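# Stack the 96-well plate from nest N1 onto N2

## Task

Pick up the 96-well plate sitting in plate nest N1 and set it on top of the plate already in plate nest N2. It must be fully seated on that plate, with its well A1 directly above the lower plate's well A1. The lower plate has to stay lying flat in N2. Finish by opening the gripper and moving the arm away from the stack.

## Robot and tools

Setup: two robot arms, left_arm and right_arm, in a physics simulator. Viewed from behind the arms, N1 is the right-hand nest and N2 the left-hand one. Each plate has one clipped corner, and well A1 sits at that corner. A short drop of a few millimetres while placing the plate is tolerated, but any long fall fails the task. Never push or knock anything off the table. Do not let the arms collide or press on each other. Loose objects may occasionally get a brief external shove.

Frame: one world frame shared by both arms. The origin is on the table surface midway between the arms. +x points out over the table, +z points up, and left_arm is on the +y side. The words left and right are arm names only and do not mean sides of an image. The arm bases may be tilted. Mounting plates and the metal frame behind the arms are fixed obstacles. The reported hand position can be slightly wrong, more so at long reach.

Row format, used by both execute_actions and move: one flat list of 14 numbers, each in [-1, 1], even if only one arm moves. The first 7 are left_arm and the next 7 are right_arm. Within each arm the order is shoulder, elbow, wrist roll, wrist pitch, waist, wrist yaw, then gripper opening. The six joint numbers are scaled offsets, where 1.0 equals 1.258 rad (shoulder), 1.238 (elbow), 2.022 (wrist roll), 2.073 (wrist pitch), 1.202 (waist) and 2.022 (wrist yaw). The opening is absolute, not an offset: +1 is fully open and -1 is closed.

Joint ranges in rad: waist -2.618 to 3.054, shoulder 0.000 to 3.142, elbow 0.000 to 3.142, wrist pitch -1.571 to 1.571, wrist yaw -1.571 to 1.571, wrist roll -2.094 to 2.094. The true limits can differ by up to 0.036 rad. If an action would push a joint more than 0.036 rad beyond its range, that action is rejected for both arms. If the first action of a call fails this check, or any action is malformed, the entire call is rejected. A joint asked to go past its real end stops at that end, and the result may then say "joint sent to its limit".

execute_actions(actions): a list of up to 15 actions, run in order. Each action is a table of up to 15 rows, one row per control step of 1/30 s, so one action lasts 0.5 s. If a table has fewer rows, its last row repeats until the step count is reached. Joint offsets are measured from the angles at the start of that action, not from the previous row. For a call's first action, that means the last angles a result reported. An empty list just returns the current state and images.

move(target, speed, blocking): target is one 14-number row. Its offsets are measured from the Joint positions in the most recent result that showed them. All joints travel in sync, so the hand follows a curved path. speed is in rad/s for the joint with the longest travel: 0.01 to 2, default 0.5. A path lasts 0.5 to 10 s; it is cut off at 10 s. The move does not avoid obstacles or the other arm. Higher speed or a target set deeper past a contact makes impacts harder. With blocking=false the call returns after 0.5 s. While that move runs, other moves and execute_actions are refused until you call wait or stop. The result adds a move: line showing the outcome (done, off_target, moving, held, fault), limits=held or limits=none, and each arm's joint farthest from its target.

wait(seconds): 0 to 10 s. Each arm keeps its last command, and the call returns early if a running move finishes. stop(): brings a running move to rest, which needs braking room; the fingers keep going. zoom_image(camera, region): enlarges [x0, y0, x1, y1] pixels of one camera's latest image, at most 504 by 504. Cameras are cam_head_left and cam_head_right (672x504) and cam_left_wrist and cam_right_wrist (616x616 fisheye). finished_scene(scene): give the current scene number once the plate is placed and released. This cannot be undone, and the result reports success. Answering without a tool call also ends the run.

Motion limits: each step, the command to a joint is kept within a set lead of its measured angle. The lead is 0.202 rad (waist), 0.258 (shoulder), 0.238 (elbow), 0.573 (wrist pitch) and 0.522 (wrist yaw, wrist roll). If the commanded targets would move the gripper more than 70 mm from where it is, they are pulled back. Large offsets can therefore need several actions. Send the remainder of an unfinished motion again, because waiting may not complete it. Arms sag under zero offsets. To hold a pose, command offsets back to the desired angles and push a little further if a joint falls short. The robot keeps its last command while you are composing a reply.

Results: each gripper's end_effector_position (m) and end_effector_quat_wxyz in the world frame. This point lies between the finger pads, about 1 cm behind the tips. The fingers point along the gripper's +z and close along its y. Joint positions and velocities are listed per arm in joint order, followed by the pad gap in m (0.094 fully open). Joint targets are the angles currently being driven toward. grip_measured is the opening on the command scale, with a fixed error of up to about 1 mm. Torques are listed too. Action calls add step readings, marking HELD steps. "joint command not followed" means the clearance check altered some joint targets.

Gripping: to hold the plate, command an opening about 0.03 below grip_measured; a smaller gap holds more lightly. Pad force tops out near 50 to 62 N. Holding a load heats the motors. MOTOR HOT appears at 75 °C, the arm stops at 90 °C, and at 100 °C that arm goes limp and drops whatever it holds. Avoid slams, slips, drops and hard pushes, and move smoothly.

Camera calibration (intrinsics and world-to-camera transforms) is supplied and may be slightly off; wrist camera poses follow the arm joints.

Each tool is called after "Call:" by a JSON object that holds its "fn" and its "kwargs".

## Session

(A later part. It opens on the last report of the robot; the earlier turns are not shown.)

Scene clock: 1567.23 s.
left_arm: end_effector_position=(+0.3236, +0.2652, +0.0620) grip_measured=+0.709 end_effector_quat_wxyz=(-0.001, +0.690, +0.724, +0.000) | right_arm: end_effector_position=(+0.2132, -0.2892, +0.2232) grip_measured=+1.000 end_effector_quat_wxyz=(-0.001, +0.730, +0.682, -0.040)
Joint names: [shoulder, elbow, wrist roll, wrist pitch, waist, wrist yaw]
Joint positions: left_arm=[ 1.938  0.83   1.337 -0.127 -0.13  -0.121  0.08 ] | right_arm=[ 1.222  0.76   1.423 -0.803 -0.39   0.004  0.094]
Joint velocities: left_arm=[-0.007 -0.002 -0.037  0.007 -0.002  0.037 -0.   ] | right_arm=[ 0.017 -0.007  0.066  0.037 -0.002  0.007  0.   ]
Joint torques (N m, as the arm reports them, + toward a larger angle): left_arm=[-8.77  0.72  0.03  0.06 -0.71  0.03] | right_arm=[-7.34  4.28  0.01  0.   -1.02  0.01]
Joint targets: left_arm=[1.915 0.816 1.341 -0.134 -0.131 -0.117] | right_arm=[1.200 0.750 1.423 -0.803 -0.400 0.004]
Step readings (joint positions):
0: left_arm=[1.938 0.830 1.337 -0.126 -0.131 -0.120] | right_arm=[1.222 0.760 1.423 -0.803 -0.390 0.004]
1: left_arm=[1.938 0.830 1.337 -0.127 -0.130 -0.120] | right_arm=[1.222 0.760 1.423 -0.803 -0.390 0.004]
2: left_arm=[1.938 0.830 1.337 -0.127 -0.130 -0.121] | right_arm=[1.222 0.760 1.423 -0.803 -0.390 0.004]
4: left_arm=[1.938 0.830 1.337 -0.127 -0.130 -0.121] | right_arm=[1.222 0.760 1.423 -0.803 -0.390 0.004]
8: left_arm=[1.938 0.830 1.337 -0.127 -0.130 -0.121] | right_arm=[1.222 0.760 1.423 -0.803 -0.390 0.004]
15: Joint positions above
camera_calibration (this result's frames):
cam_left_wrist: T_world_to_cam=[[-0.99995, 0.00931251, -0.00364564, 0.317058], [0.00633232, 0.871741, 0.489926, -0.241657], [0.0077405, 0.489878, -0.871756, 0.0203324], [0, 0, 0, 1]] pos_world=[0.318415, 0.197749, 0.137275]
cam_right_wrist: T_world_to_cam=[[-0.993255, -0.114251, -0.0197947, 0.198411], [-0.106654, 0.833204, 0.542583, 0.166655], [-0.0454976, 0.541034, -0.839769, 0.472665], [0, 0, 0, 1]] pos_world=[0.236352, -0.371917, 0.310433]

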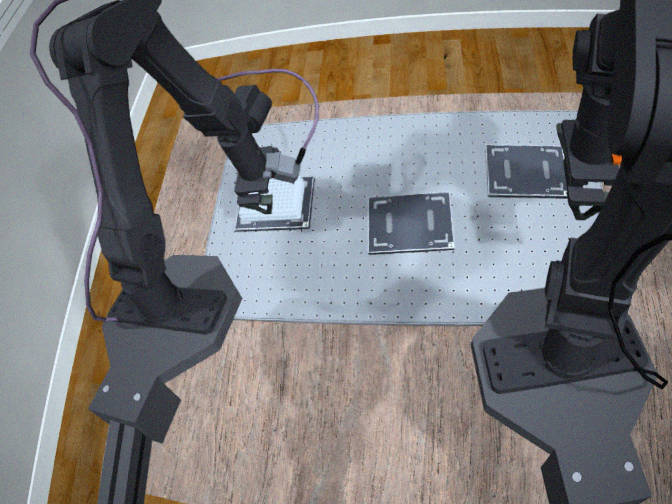

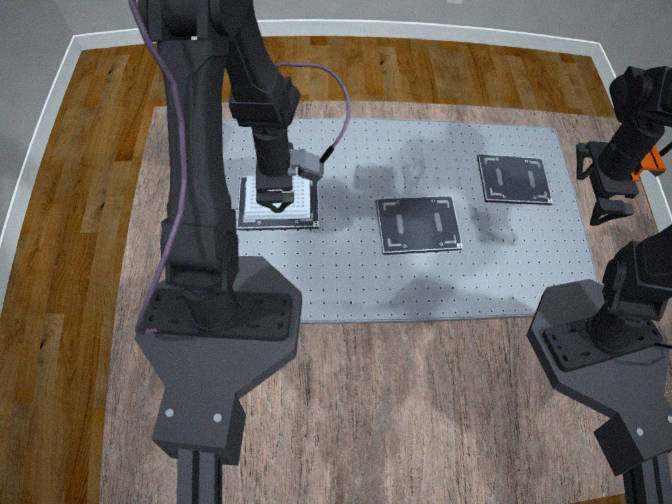

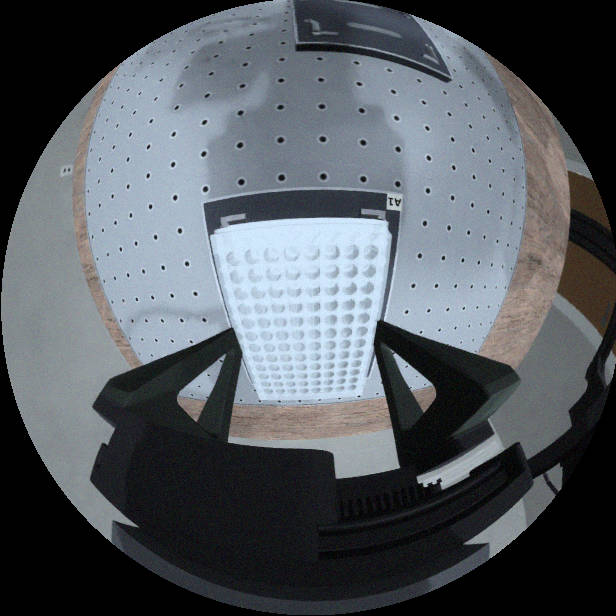

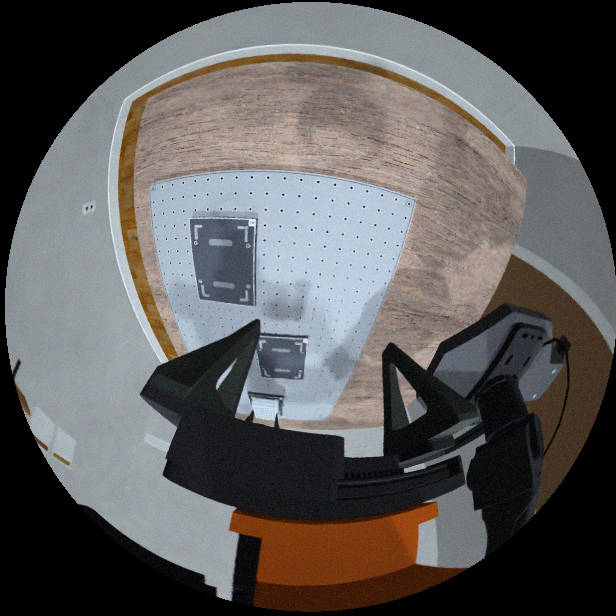

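Call:
{"fn": "execute_actions", "kwargs": {"actions": [[[-0.018,-0.0113,0.002,-0.011,-0.001,0.002,0.67,-0.0175,-0.008,0,0,-0.008,0,1],[-0.018,-0.0113,0.002,-0.005,-0.001,0.002,0.67,-0.0175,-0.008,0,0,-0.008,0,1]]]}}

Scene clock: 1572.07 s.
left_arm: end_effector_position=(+0.3234, +0.2653, +0.0620) grip_measured=+0.709 end_effector_quat_wxyz=(-0.002, +0.690, +0.724, +0.000) | right_arm: end_effector_position=(+0.2132, -0.2892, +0.2232) grip_measured=+1.000 end_effector_quat_wxyz=(-0.001, +0.730, +0.682, -0.040)
Joint names: [shoulder, elbow, wrist roll, wrist pitch, waist, wrist yaw]
Joint positions: left_arm=[ 1.938  0.83   1.337 -0.128 -0.13  -0.121  0.08 ] | right_arm=[ 1.222  0.76   1.423 -0.803 -0.39   0.004  0.094]
Joint velocities: left_arm=[-0.002 -0.022 -0.037  0.037  0.007 -0.081  0.   ] | right_arm=[ 0.012 -0.012 -0.007 -0.066  0.012  0.037  0.   ]
Joint torques (N m, as the arm reports them, + toward a larger angle): left_arm=[-8.74  0.76  0.03  0.05 -0.92  0.04] | right_arm=[-7.3   4.27  0.01  0.01 -1.03  0.01]
Joint targets: left_arm=[1.915 0.816 1.341 -0.137 -0.131 -0.117] | right_arm=[1.200 0.750 1.423 -0.803 -0.400 0.004]
Step readings (joint positions):
0: left_arm=[1.938 0.830 1.337 -0.127 -0.130 -0.121] | right_arm=[1.222 0.760 1.423 -0.803 -0.390 0.004]
1: left_arm=[1.938 0.830 1.337 -0.127 -0.130 -0.121] | right_arm=[1.222 0.760 1.423 -0.803 -0.390 0.004]
2: left_arm=[1.938 0.830 1.337 -0.128 -0.130 -0.121] | right_arm=[1.222 0.760 1.423 -0.803 -0.390 0.004]
4: left_arm=[1.938 0.830 1.337 -0.128 -0.130 -0.121] | right_arm=[1.222 0.760 1.423 -0.803 -0.390 0.004]
8: left_arm=[1.938 0.830 1.337 -0.128 -0.130 -0.121] | right_arm=[1.222 0.760 1.423 -0.803 -0.390 0.004]
15: Joint positions above
camera_calibration (this result's frames):
cam_left_wrist: T_world_to_cam=[[-0.999952, 0.00944848, -0.0025267, 0.316675], [0.00699766, 0.871638, 0.4901, -0.2419], [0.00683307, 0.490059, -0.871662, 0.0205494], [0, 0, 0, 1]] pos_world=[0.318212, 0.197786, 0.137267]
cam_right_wrist: T_world_to_cam=[[-0.993255, -0.114251, -0.0197947, 0.198411], [-0.106654, 0.833204, 0.542583, 0.166655], [-0.0454976, 0.541034, -0.839769, 0.472665], [0, 0, 0, 1]] pos_world=[0.236352, -0.371917, 0.310433]

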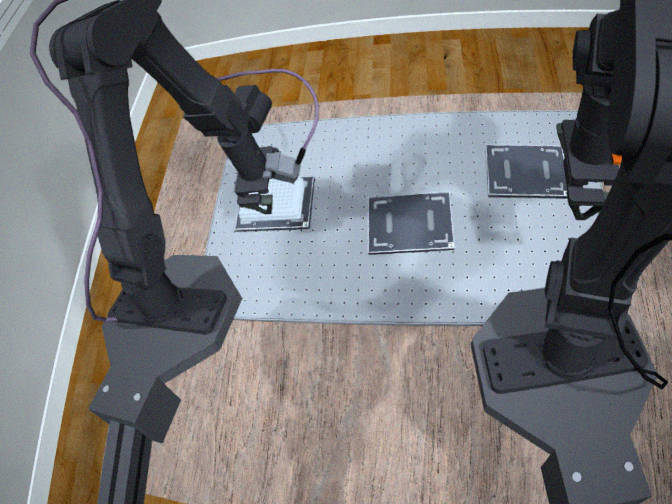

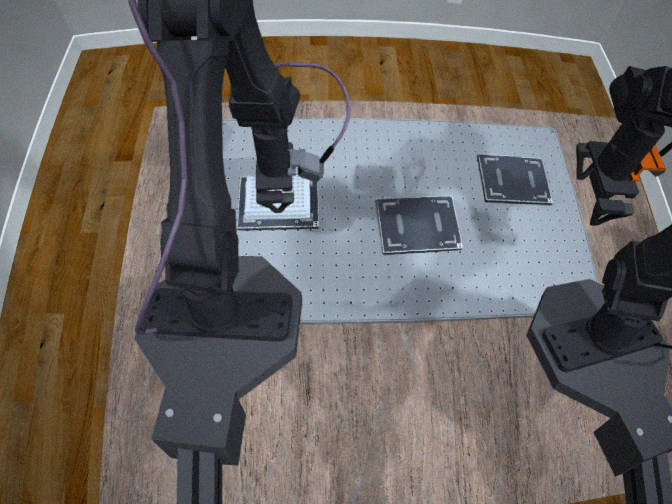

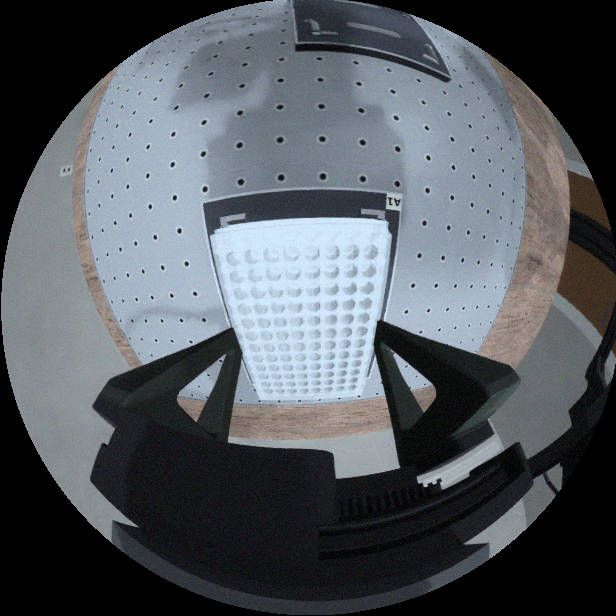

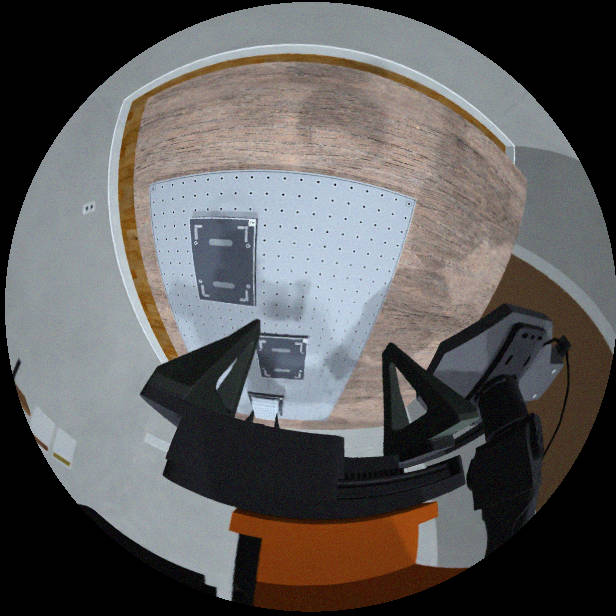

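Call:
{"fn": "execute_actions", "kwargs": {"actions": [[[0.0191,-0.0113,0.002,0.0068,-0.001,0.002,0.67,-0.0175,-0.008,0,0,-0.008,0,1],[0.0191,-0.0113,0.002,0.0077,-0.001,0.002,0.67,-0.0175,-0.008,0,0,-0.008,0,1],[0.0165,-0.0113,0.002,0.009,-0.001,0.002,0.67,-0.0175,-0.008,0,0,-0.008,0,1],[0.0155,-0.0113,0.002,0.010,-0.001,0.002,0.67,-0.0175,-0.008,0,0,-0.008,0,1],[0.015,-0.0113,0.002,0.010,-0.001,0.002,0.67,-0.0175,-0.008,0,0,-0.008,0,1],[0.015,-0.0113,0.002,0.009,-0.001,0.002,0.67,-0.0175,-0.008,0,0,-0.008,0,1]]]}}

Scene clock: 1579.33 s.
left_arm: end_effector_position=(+0.3231, +0.2652, +0.0604) grip_measured=+0.709 end_effector_quat_wxyz=(-0.002, +0.690, +0.724, +0.000) | right_arm: end_effector_position=(+0.2132, -0.2892, +0.2232) grip_measured=+1.000 end_effector_quat_wxyz=(-0.001, +0.730, +0.682, -0.040)
Joint names: [shoulder, elbow, wrist roll, wrist pitch, waist, wrist yaw]
Joint positions: left_arm=[ 1.944  0.83   1.337 -0.122 -0.13  -0.121  0.08 ] | right_arm=[ 1.222  0.76   1.423 -0.803 -0.39   0.004  0.094]
Joint velocities: left_arm=[-0.007  0.012  0.051 -0.007 -0.002  0.037  0.001] | right_arm=[ 0.002  0.002  0.095 -0.051 -0.012  0.066  0.   ]
Joint torques (N m, as the arm reports them, + toward a larger angle): left_arm=[-6.28  0.71  0.04  0.26 -0.92  0.05] | right_arm=[-7.32  4.28  0.02  0.   -1.04  0.02]
Joint targets: left_arm=[1.957 0.816 1.341 -0.109 -0.131 -0.117] | right_arm=[1.200 0.750 1.423 -0.803 -0.400 0.004]
Step readings (joint positions):
0: left_arm=[1.938 0.830 1.337 -0.128 -0.130 -0.121] | right_arm=[1.222 0.760 1.423 -0.803 -0.390 0.004]
1: left_arm=[1.939 0.830 1.337 -0.127 -0.130 -0.121] | right_arm=[1.222 0.760 1.423 -0.803 -0.390 0.004]
2: left_arm=[1.943 0.830 1.337 -0.123 -0.130 -0.121] | right_arm=[1.222 0.760 1.423 -0.803 -0.390 0.004]
4: left_arm=[1.944 0.830 1.337 -0.122 -0.130 -0.121] | right_arm=[1.222 0.760 1.423 -0.803 -0.390 0.004]
8: left_arm=[1.944 0.830 1.337 -0.122 -0.130 -0.121] | right_arm=[1.222 0.760 1.423 -0.803 -0.390 0.004]
15: Joint positions above
camera_calibration (this result's frames):
cam_left_wrist: T_world_to_cam=[[-0.999952, 0.00945062, -0.00259339, 0.31644], [0.00696424, 0.871454, 0.490428, -0.241014], [0.00689486, 0.490386, -0.871478, 0.0190924], [0, 0, 0, 1]] pos_world=[0.317972, 0.19768, 0.135659]
cam_right_wrist: T_world_to_cam=[[-0.993255, -0.114251, -0.0197947, 0.198411], [-0.106654, 0.833204, 0.542583, 0.166655], [-0.0454976, 0.541034, -0.839769, 0.472665], [0, 0, 0, 1]] pos_world=[0.236352, -0.371917, 0.310433]

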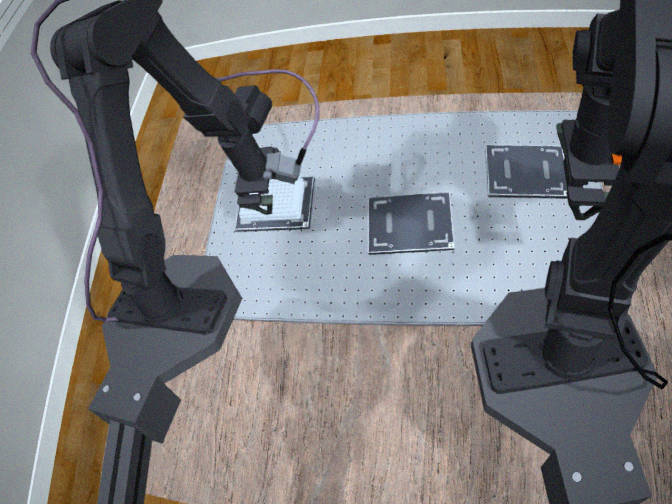

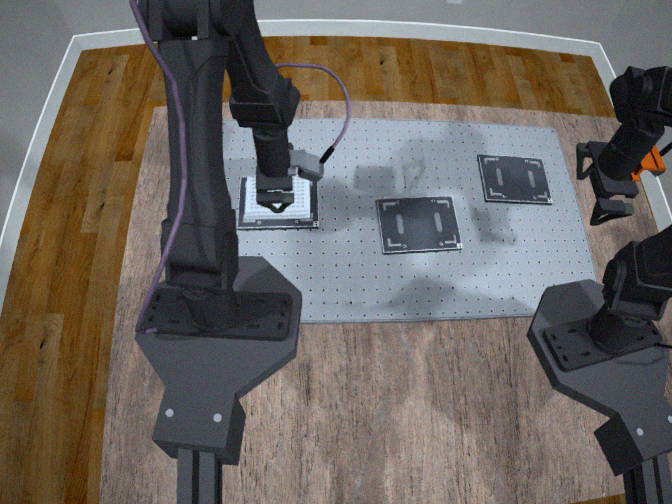

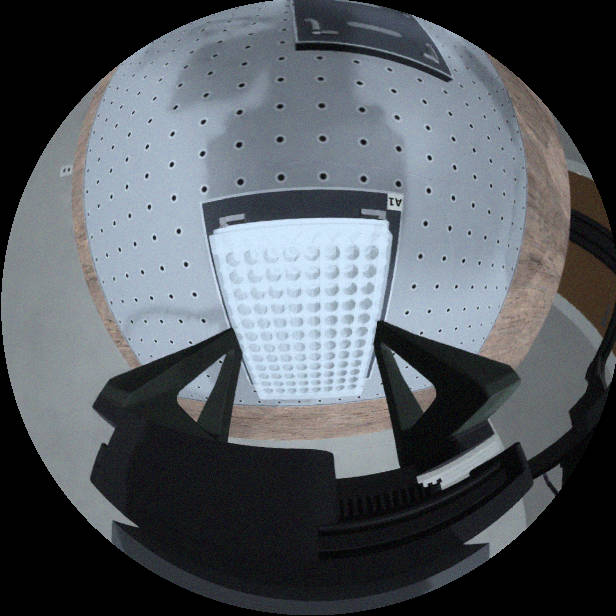

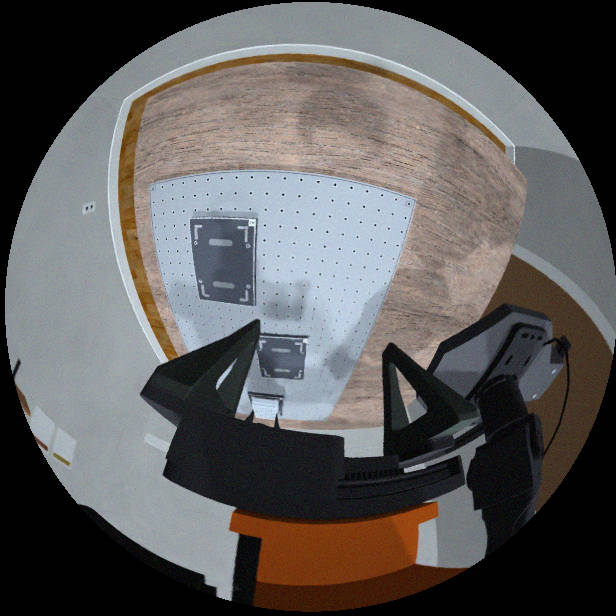

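Call:
{"fn": "zoom_image", "kwargs": {"camera": "cam_left_wrist", "region": [204, 205, 254, 245]}}

Call:
{"fn": "zoom_image", "kwargs": {"camera": "cam_left_wrist", "region": [352, 200, 402, 240]}}

Region (204, 205, 254, 245) of cam_left_wrist's 616x616 image, scaled by 10.080, with more detail than that image has; it fills the top 403 rows of this view, and the rest is white.

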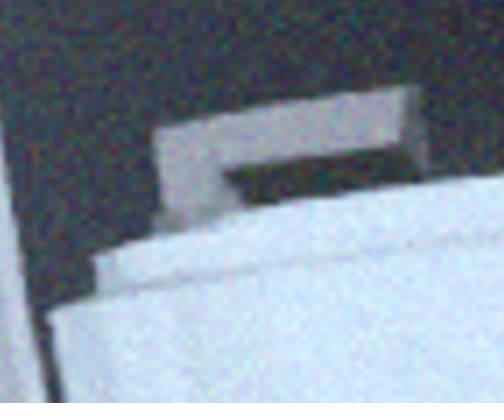

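Region (352, 200, 402, 240) of cam_left_wrist's 616x616 image, scaled by 10.080, with more detail than that image has; it fills the top 403 rows of this view, and the rest is white.

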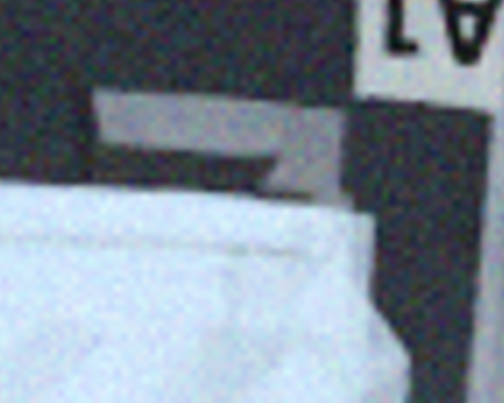

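Call:
{"fn": "zoom_image", "kwargs": {"camera": "cam_left_wrist", "region": [250, 375, 310, 410]}}

Call:
{"fn": "zoom_image", "kwargs": {"camera": "cam_left_wrist", "region": [315, 375, 375, 410]}}

Region (250, 375, 310, 410) of cam_left_wrist's 616x616 image, scaled by 8.400, with more detail than that image has; it fills the top 294 rows of this view, and the rest is white.

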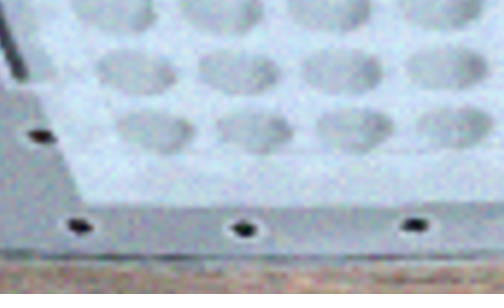

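Region (315, 375, 375, 410) of cam_left_wrist's 616x616 image, scaled by 8.400, with more detail than that image has; it fills the top 294 rows of this view, and the rest is white.

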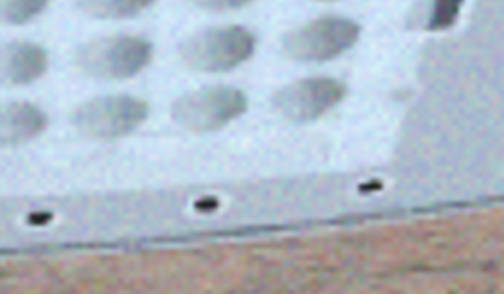

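Call:
{"fn": "execute_actions", "kwargs": {"actions": [[[-0.005,-0.0113,0.002,0.0,-0.001,0.002,0.67,-0.0175,-0.008,0,0,-0.008,0,1],[-0.010,-0.0113,0.002,-0.002,-0.001,0.002,0.67,-0.0175,-0.008,0,0,-0.008,0,1],[-0.014,-0.0113,0.002,-0.004,-0.001,0.002,0.67,-0.0175,-0.008,0,0,-0.008,0,1],[-0.017,-0.0113,0.002,-0.005,-0.001,0.002,0.67,-0.0175,-0.008,0,0,-0.008,0,1],[-0.019,-0.0113,0.002,-0.006,-0.001,0.002,0.67,-0.0175,-0.008,0,0,-0.008,0,1],[-0.021,-0.0113,0.002,-0.007,-0.001,0.002,0.67,-0.0175,-0.008,0,0,-0.008,0,1],[-0.022,-0.0113,0.002,-0.008,-0.001,0.002,0.67,-0.0175,-0.008,0,0,-0.008,0,1],[-0.023,-0.0113,0.002,-0.0085,-0.001,0.002,0.67,-0.0175,-0.008,0,0,-0.008,0,1],[-0.024,-0.0113,0.002,-0.009,-0.001,0.002,0.67,-0.0175,-0.008,0,0,-0.008,0,1],[-0.0245,-0.0113,0.002,-0.009,-0.001,0.002,0.67,-0.0175,-0.008,0,0,-0.008,0,1]]]}}

Scene clock: 1657.67 s.
left_arm: end_effector_position=(+0.3241, +0.2652, +0.0621) grip_measured=+0.709 end_effector_quat_wxyz=(-0.001, +0.689, +0.724, +0.001) | right_arm: end_effector_position=(+0.2132, -0.2892, +0.2232) grip_measured=+1.000 end_effector_quat_wxyz=(-0.001, +0.730, +0.682, -0.040)
Joint names: [shoulder, elbow, wrist roll, wrist pitch, waist, wrist yaw]
Joint positions: left_arm=[ 1.937  0.83   1.337 -0.125 -0.13  -0.121  0.08 ] | right_arm=[ 1.222  0.76   1.423 -0.803 -0.39   0.004  0.094]
Joint velocities: left_arm=[-0.002  0.012  0.066  0.051  0.007  0.022 -0.   ] | right_arm=[ 0.012  0.002 -0.007 -0.022  0.012  0.037  0.   ]
Joint torques (N m, as the arm reports them, + toward a larger angle): left_arm=[-8.9   0.74  0.03  0.02 -0.93  0.04] | right_arm=[-7.34  4.24  0.01  0.01 -1.06  0.01]
Joint targets: left_arm=[1.913 0.816 1.341 -0.140 -0.131 -0.117] | right_arm=[1.200 0.750 1.423 -0.803 -0.400 0.004]
Step readings (joint positions):
0: left_arm=[1.944 0.830 1.337 -0.122 -0.130 -0.121] | right_arm=[1.222 0.760 1.423 -0.803 -0.390 0.004]
1: left_arm=[1.944 0.830 1.337 -0.122 -0.130 -0.121] | right_arm=[1.222 0.760 1.423 -0.803 -0.390 0.004]
2: left_arm=[1.944 0.830 1.337 -0.122 -0.130 -0.121] | right_arm=[1.222 0.760 1.423 -0.803 -0.390 0.004]
4: left_arm=[1.942 0.830 1.337 -0.123 -0.130 -0.121] | right_arm=[1.222 0.760 1.423 -0.803 -0.390 0.004]
8: left_arm=[1.942 0.830 1.337 -0.123 -0.130 -0.121] | right_arm=[1.222 0.760 1.423 -0.803 -0.390 0.004]
15: Joint positions above
camera_calibration (this result's frames):
cam_left_wrist: T_world_to_cam=[[-0.999943, 0.00908747, -0.00557718, 0.317728], [0.00518951, 0.871729, 0.48996, -0.241327], [0.00931429, 0.489904, -0.871727, 0.0199009], [0, 0, 0, 1]] pos_world=[0.318776, 0.197735, 0.137361]
cam_right_wrist: T_world_to_cam=[[-0.993255, -0.114251, -0.0197947, 0.198411], [-0.106654, 0.833204, 0.542583, 0.166655], [-0.0454976, 0.541034, -0.839769, 0.472665], [0, 0, 0, 1]] pos_world=[0.236352, -0.371917, 0.310433]

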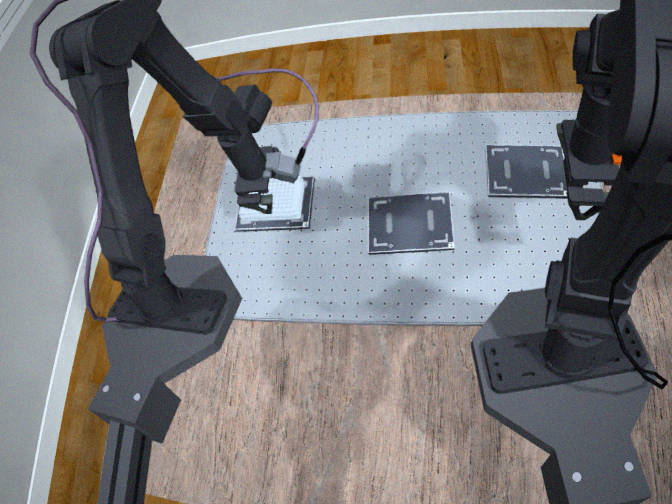

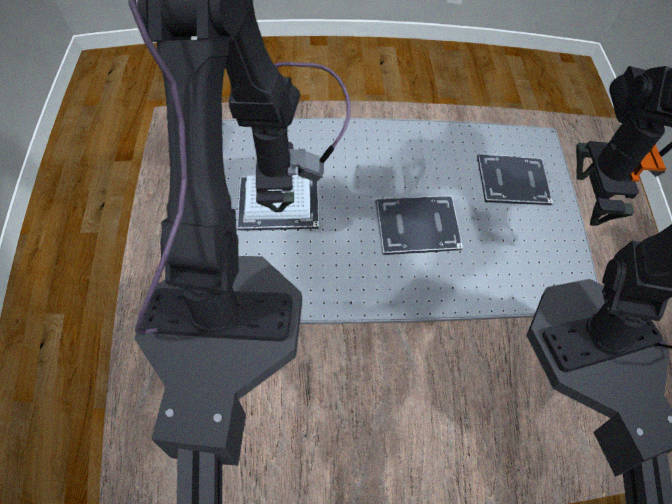

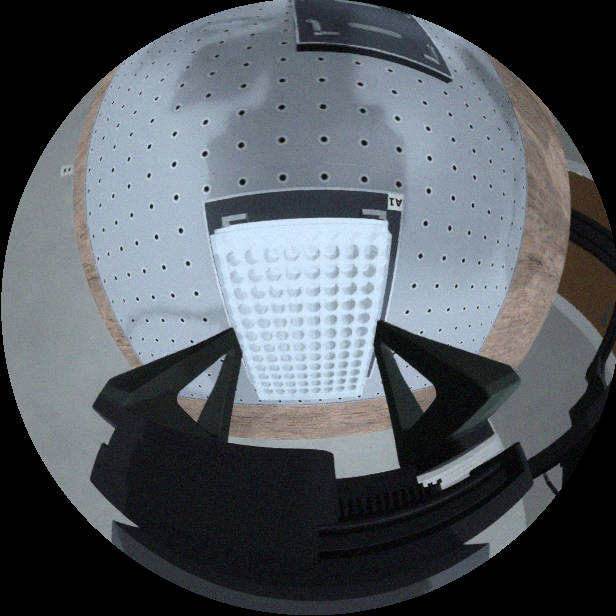

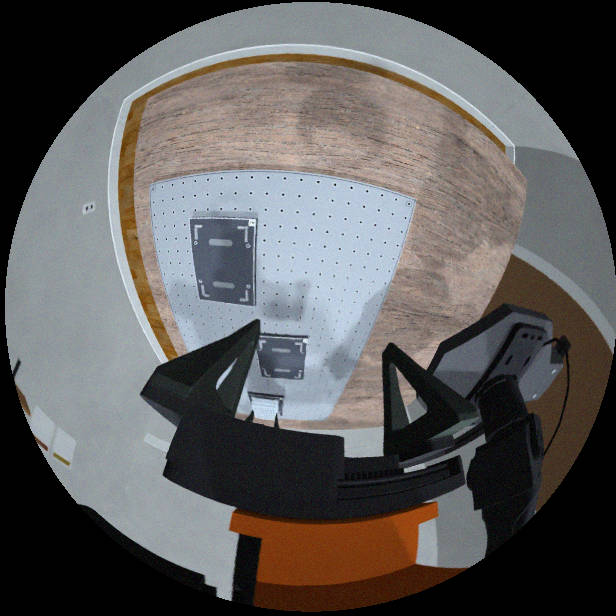

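Call:
{"fn": "zoom_image", "kwargs": {"camera": "cam_left_wrist", "region": [250, 375, 310, 410]}}

Call:
{"fn": "zoom_image", "kwargs": {"camera": "cam_left_wrist", "region": [315, 375, 375, 410]}}

Call:
{"fn": "zoom_image", "kwargs": {"camera": "cam_left_wrist", "region": [204, 205, 254, 245]}}

Call:
{"fn": "zoom_image", "kwargs": {"camera": "cam_left_wrist", "region": [352, 200, 402, 240]}}

Region (250, 375, 310, 410) of cam_left_wrist's 616x616 image, scaled by 8.400, with more detail than that image has; it fills the top 294 rows of this view, and the rest is white.

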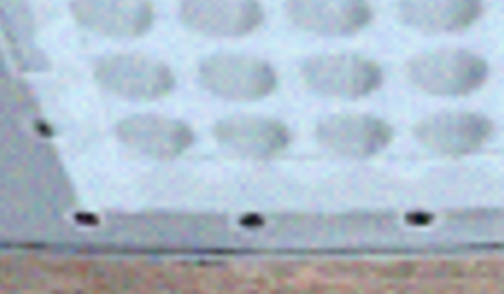

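Region (315, 375, 375, 410) of cam_left_wrist's 616x616 image, scaled by 8.400, with more detail than that image has; it fills the top 294 rows of this view, and the rest is white.

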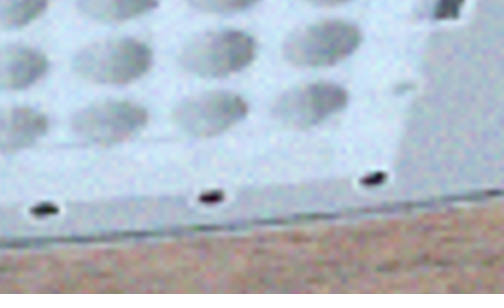

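Region (204, 205, 254, 245) of cam_left_wrist's 616x616 image, scaled by 10.080, with more detail than that image has; it fills the top 403 rows of this view, and the rest is white.

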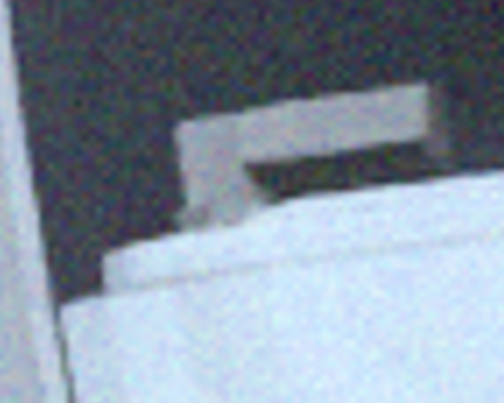

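Region (352, 200, 402, 240) of cam_left_wrist's 616x616 image, scaled by 10.080, with more detail than that image has; it fills the top 403 rows of this view, and the rest is white.

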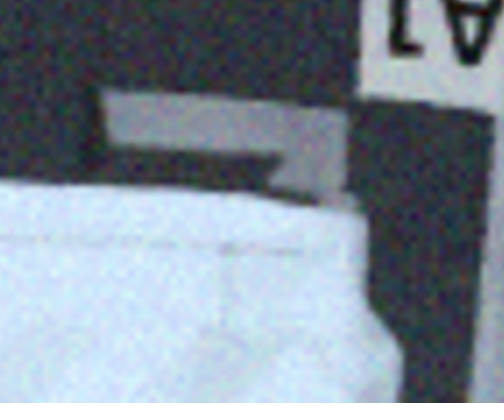

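Call:
{"fn": "execute_actions", "kwargs": {"actions": [[[-0.018,-0.0113,0.002,-0.011,-0.0175,0.002,0.67,-0.0175,-0.008,0,0,-0.008,0,1],[-0.018,-0.0113,0.002,-0.011,-0.0175,0.002,0.67,-0.0175,-0.008,0,0,-0.008,0,1],[-0.018,-0.0113,0.002,-0.006,-0.005,0.002,0.67,-0.0175,-0.008,0,0,-0.008,0,1]]]}}

Scene clock: 1678.90 s.
left_arm: end_effector_position=(+0.3232, +0.2644, +0.0622) grip_measured=+0.709 end_effector_quat_wxyz=(-0.002, +0.691, +0.723, +0.000) | right_arm: end_effector_position=(+0.2132, -0.2892, +0.2232) grip_measured=+1.000 end_effector_quat_wxyz=(-0.001, +0.730, +0.682, -0.040)
Joint names: [shoulder, elbow, wrist roll, wrist pitch, waist, wrist yaw]
Joint positions: left_arm=[ 1.937  0.83   1.337 -0.128 -0.133 -0.122  0.08 ] | right_arm=[ 1.222  0.76   1.423 -0.803 -0.39   0.004  0.094]
Joint velocities: left_arm=[-0.017 -0.002 -0.022  0.066  0.002  0.051  0.   ] | right_arm=[ 0.007  0.017  0.007  0.007 -0.012 -0.066  0.   ]
Joint torques (N m, as the arm reports them, + toward a larger angle): left_arm=[-8.71  0.88  0.04  0.07 -1.09  0.05] | right_arm=[-7.33  4.28  0.02  0.01 -1.04  0.01]
Joint targets: left_arm=[1.915 0.816 1.341 -0.137 -0.136 -0.117] | right_arm=[1.200 0.750 1.423 -0.803 -0.400 0.004]
Step readings (joint positions):
0: left_arm=[1.937 0.830 1.337 -0.127 -0.130 -0.121] | right_arm=[1.222 0.760 1.423 -0.803 -0.390 0.004]
1: left_arm=[1.937 0.830 1.337 -0.127 -0.131 -0.121] | right_arm=[1.222 0.760 1.423 -0.803 -0.390 0.004]
2: left_arm=[1.937 0.830 1.337 -0.128 -0.132 -0.121] | right_arm=[1.222 0.760 1.423 -0.803 -0.390 0.004]
4: left_arm=[1.937 0.830 1.337 -0.128 -0.133 -0.121] | right_arm=[1.222 0.760 1.423 -0.803 -0.390 0.004]
8: left_arm=[1.937 0.830 1.337 -0.128 -0.133 -0.122] | right_arm=[1.222 0.760 1.423 -0.803 -0.390 0.004]
15: Joint positions above
camera_calibration (this result's frames):
cam_left_wrist: T_world_to_cam=[[-0.999921, 0.0123535, -0.00244686, 0.315711], [0.00957101, 0.871731, 0.489891, -0.242038], [0.00818488, 0.489829, -0.87178, 0.0208154], [0, 0, 0, 1]] pos_world=[0.317832, 0.196896, 0.137491]
cam_right_wrist: T_world_to_cam=[[-0.993255, -0.114251, -0.0197947, 0.198411], [-0.106654, 0.833204, 0.542583, 0.166655], [-0.0454976, 0.541034, -0.839769, 0.472665], [0, 0, 0, 1]] pos_world=[0.236352, -0.371917, 0.310433]

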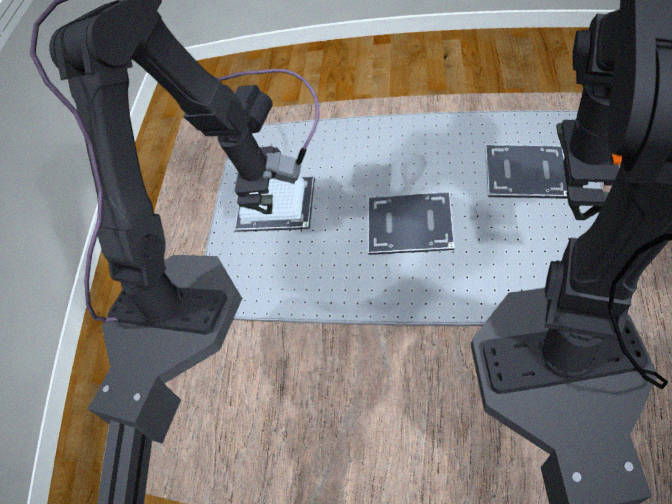

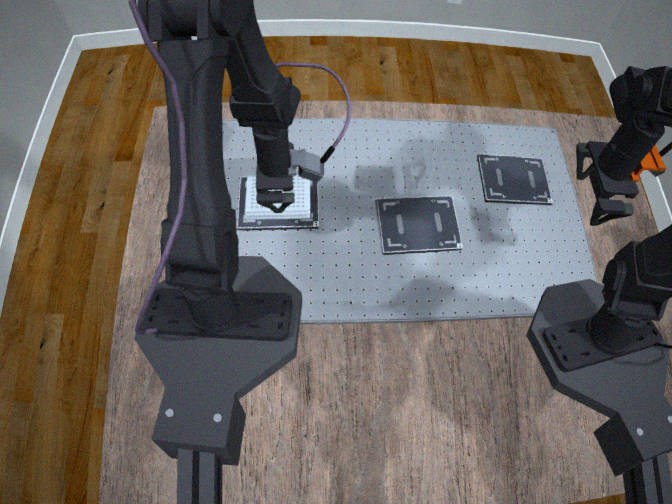

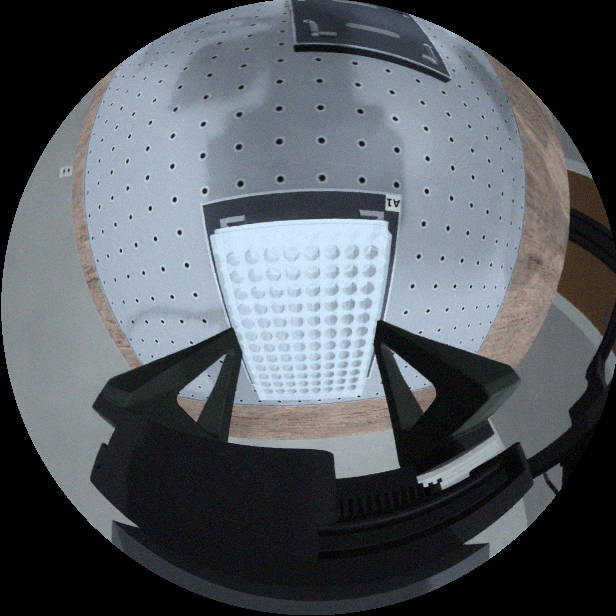

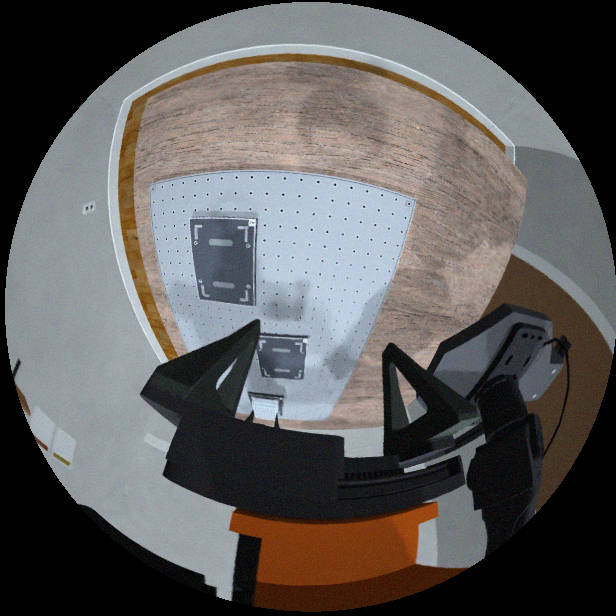

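Call:
{"fn": "execute_actions", "kwargs": {"actions": [[[-0.018,-0.0113,-0.0045,-0.004,-0.002,0.002,0.67,-0.0175,-0.008,0,0,-0.008,0,1]]]}}

Scene clock: 1683.30 s.
left_arm: end_effector_position=(+0.3232, +0.2644, +0.0622) grip_measured=+0.709 end_effector_quat_wxyz=(-0.002, +0.690, +0.724, +0.000) | right_arm: end_effector_position=(+0.2132, -0.2892, +0.2232) grip_measured=+1.000 end_effector_quat_wxyz=(-0.001, +0.730, +0.682, -0.040)
Joint names: [shoulder, elbow, wrist roll, wrist pitch, waist, wrist yaw]
Joint positions: left_arm=[ 1.937  0.83   1.335 -0.128 -0.133 -0.122  0.08 ] | right_arm=[ 1.222  0.76   1.423 -0.803 -0.39   0.004  0.094]
Joint velocities: left_arm=[ 0.002  0.002  0.125  0.066 -0.007 -0.022  0.001] | right_arm=[-0.002 -0.007 -0.022 -0.022 -0.022  0.051  0.   ]
Joint torques (N m, as the arm reports them, + toward a larger angle): left_arm=[-8.74  0.74 -0.05  0.06 -1.    0.04] | right_arm=[-7.35  4.28  0.02  0.   -1.05  0.02]
Joint targets: left_arm=[1.915 0.816 1.328 -0.137 -0.135 -0.118] | right_arm=[1.200 0.750 1.423 -0.803 -0.400 0.004]
Step readings (joint positions):
0: left_arm=[1.937 0.830 1.337 -0.128 -0.133 -0.122] | right_arm=[1.222 0.760 1.423 -0.803 -0.390 0.004]
1: left_arm=[1.937 0.830 1.336 -0.128 -0.133 -0.122] | right_arm=[1.222 0.760 1.423 -0.803 -0.390 0.004]
2: left_arm=[1.937 0.830 1.336 -0.128 -0.133 -0.122] | right_arm=[1.222 0.760 1.423 -0.803 -0.390 0.004]
4: left_arm=[1.937 0.830 1.335 -0.128 -0.133 -0.122] | right_arm=[1.222 0.760 1.423 -0.803 -0.390 0.004]
8: left_arm=[1.937 0.830 1.335 -0.128 -0.133 -0.122] | right_arm=[1.222 0.760 1.423 -0.803 -0.390 0.004]
15: Joint positions above
camera_calibration (this result's frames):
cam_left_wrist: T_world_to_cam=[[-0.999942, 0.0104463, -0.00245195, 0.316222], [0.00790577, 0.871745, 0.489895, -0.241504], [0.00725507, 0.489848, -0.871778, 0.0211107], [0, 0, 0, 1]] pos_world=[0.31796, 0.196885, 0.137491]
cam_right_wrist: T_world_to_cam=[[-0.993255, -0.114251, -0.0197947, 0.198411], [-0.106654, 0.833204, 0.542583, 0.166655], [-0.0454976, 0.541034, -0.839769, 0.472665], [0, 0, 0, 1]] pos_world=[0.236352, -0.371917, 0.310433]

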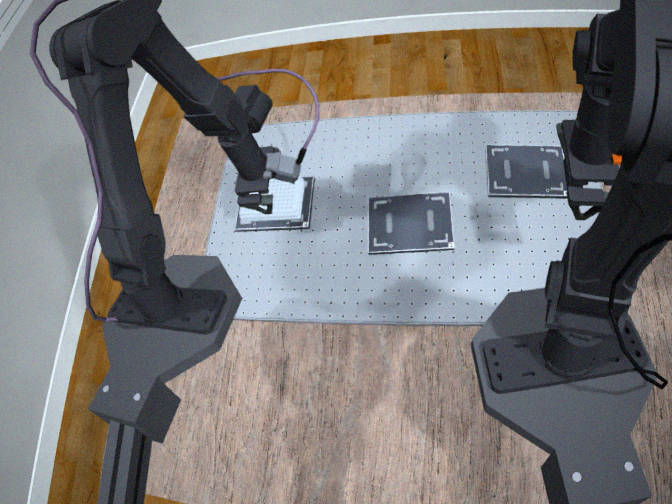

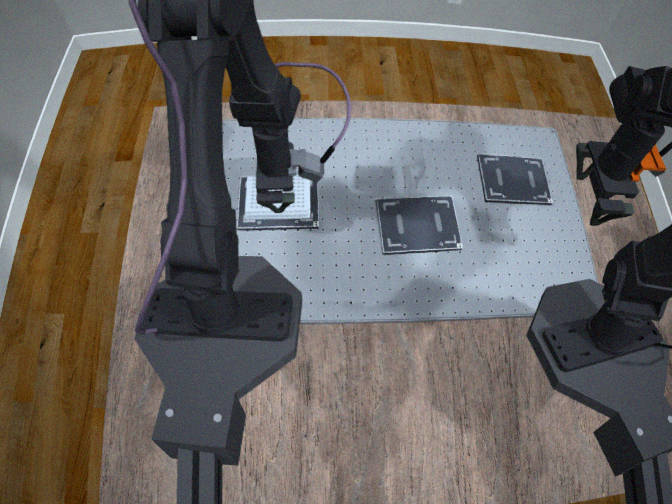

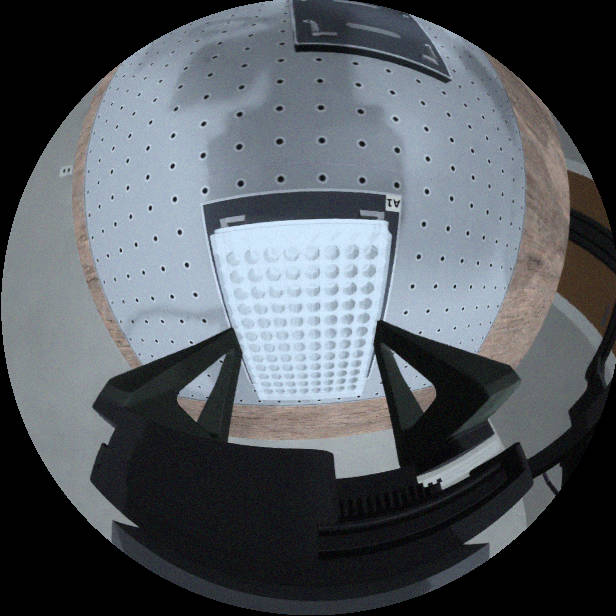

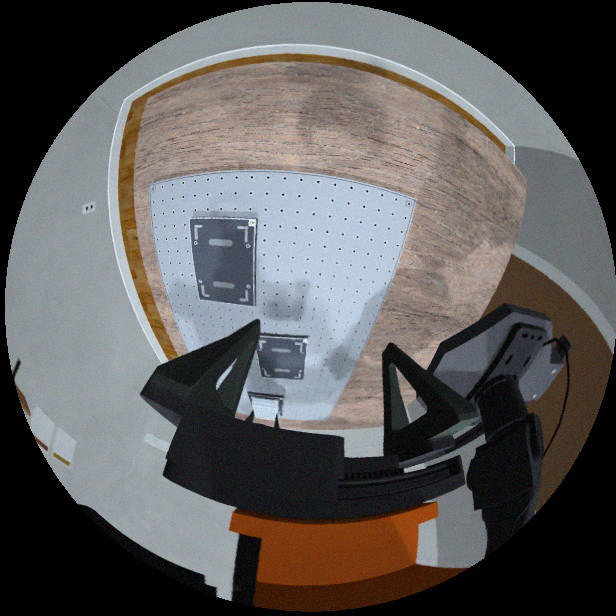

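Call:
{"fn": "execute_actions", "kwargs": {"actions": [[[0.0191,-0.0113,-0.0015,0.0068,-0.002,0.002,0.67,-0.0175,-0.008,0,0,-0.008,0,1],[0.0191,-0.0113,-0.0015,0.0077,-0.002,0.002,0.67,-0.0175,-0.008,0,0,-0.008,0,1],[0.0175,-0.0113,-0.0015,0.009,-0.002,0.002,0.67,-0.0175,-0.008,0,0,-0.008,0,1],[0.0165,-0.0113,-0.0015,0.010,-0.002,0.002,0.67,-0.0175,-0.008,0,0,-0.008,0,1],[0.0165,-0.0113,-0.0015,0.010,-0.002,0.002,0.67,-0.0175,-0.008,0,0,-0.008,0,1],[0.0165,-0.0113,-0.0015,0.0095,-0.002,0.002,0.67,-0.0175,-0.008,0,0,-0.008,0,1]]]}}

Scene clock: 1686.87 s.
left_arm: end_effector_position=(+0.3229, +0.2643, +0.0604) grip_measured=+0.709 end_effector_quat_wxyz=(-0.002, +0.690, +0.724, +0.000) | right_arm: end_effector_position=(+0.2132, -0.2892, +0.2232) grip_measured=+1.000 end_effector_quat_wxyz=(-0.001, +0.730, +0.682, -0.040)
Joint names: [shoulder, elbow, wrist roll, wrist pitch, waist, wrist yaw]
Joint positions: left_arm=[ 1.944  0.83   1.335 -0.122 -0.133 -0.122  0.08 ] | right_arm=[ 1.222  0.76   1.423 -0.803 -0.39   0.004  0.094]
Joint velocities: left_arm=[-0.012  0.032 -0.022  0.095 -0.022 -0.007 -0.   ] | right_arm=[-0.007  0.002 -0.022  0.007 -0.022  0.007  0.   ]
Joint torques (N m, as the arm reports them, + toward a larger angle): left_arm=[-6.21  0.71 -0.02  0.26 -1.    0.05] | right_arm=[-7.31  4.25  0.01  0.01 -1.04  0.01]
Joint targets: left_arm=[1.958 0.816 1.332 -0.109 -0.135 -0.118] | right_arm=[1.200 0.750 1.423 -0.803 -0.400 0.004]
Step readings (joint positions):
0: left_arm=[1.937 0.830 1.335 -0.128 -0.133 -0.122] | right_arm=[1.222 0.760 1.423 -0.803 -0.390 0.004]
1: left_arm=[1.939 0.830 1.335 -0.128 -0.133 -0.122] | right_arm=[1.222 0.760 1.423 -0.803 -0.390 0.004]
2: left_arm=[1.942 0.830 1.335 -0.124 -0.133 -0.122] | right_arm=[1.222 0.760 1.423 -0.803 -0.390 0.004]
4: left_arm=[1.944 0.830 1.335 -0.122 -0.133 -0.122] | right_arm=[1.222 0.760 1.423 -0.803 -0.390 0.004]
8: left_arm=[1.944 0.830 1.335 -0.122 -0.133 -0.122] | right_arm=[1.222 0.760 1.423 -0.803 -0.390 0.004]
15: Joint positions above
camera_calibration (this result's frames):
cam_left_wrist: T_world_to_cam=[[-0.999942, 0.0104506, -0.00258677, 0.315972], [0.00783791, 0.871378, 0.49055, -0.240523], [0.00738058, 0.490501, -0.871409, 0.0193406], [0, 0, 0, 1]] pos_world=[0.317696, 0.196798, 0.13566]
cam_right_wrist: T_world_to_cam=[[-0.993255, -0.114251, -0.0197947, 0.198411], [-0.106654, 0.833204, 0.542583, 0.166655], [-0.0454976, 0.541034, -0.839769, 0.472665], [0, 0, 0, 1]] pos_world=[0.236352, -0.371917, 0.310433]

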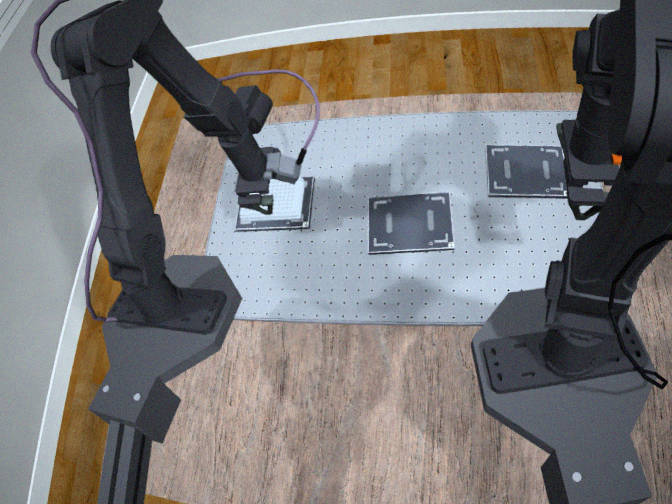

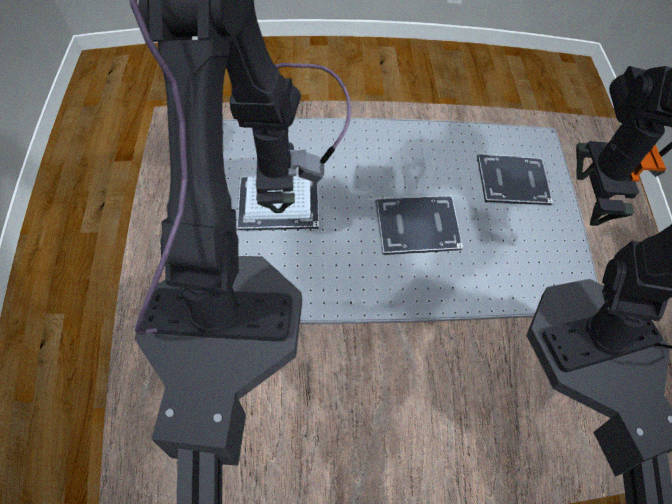

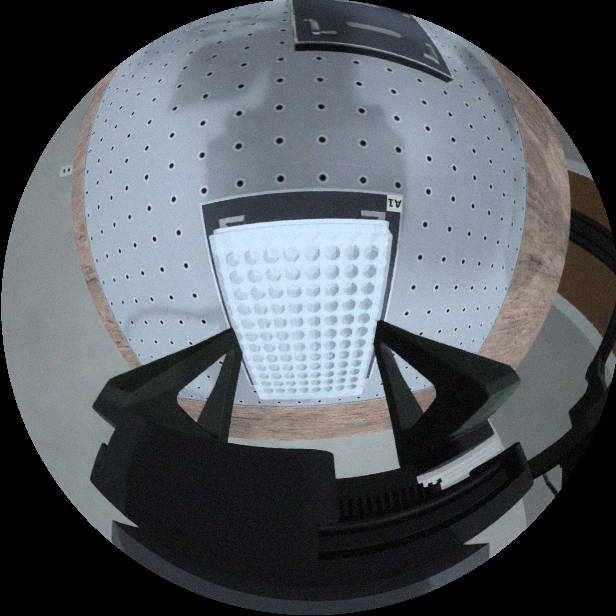

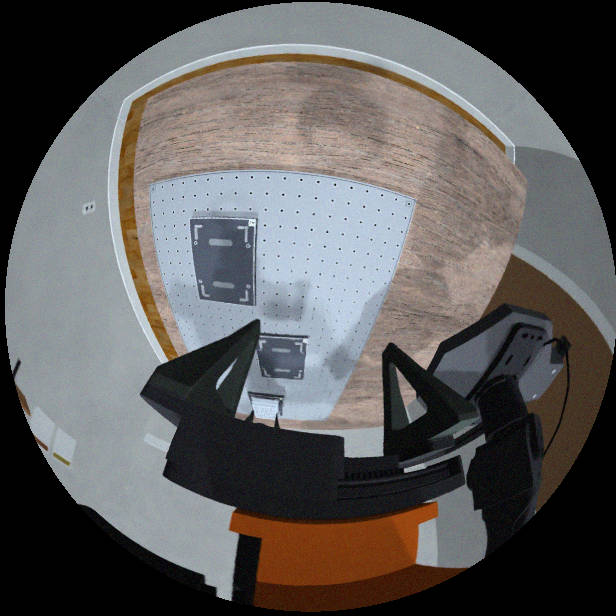

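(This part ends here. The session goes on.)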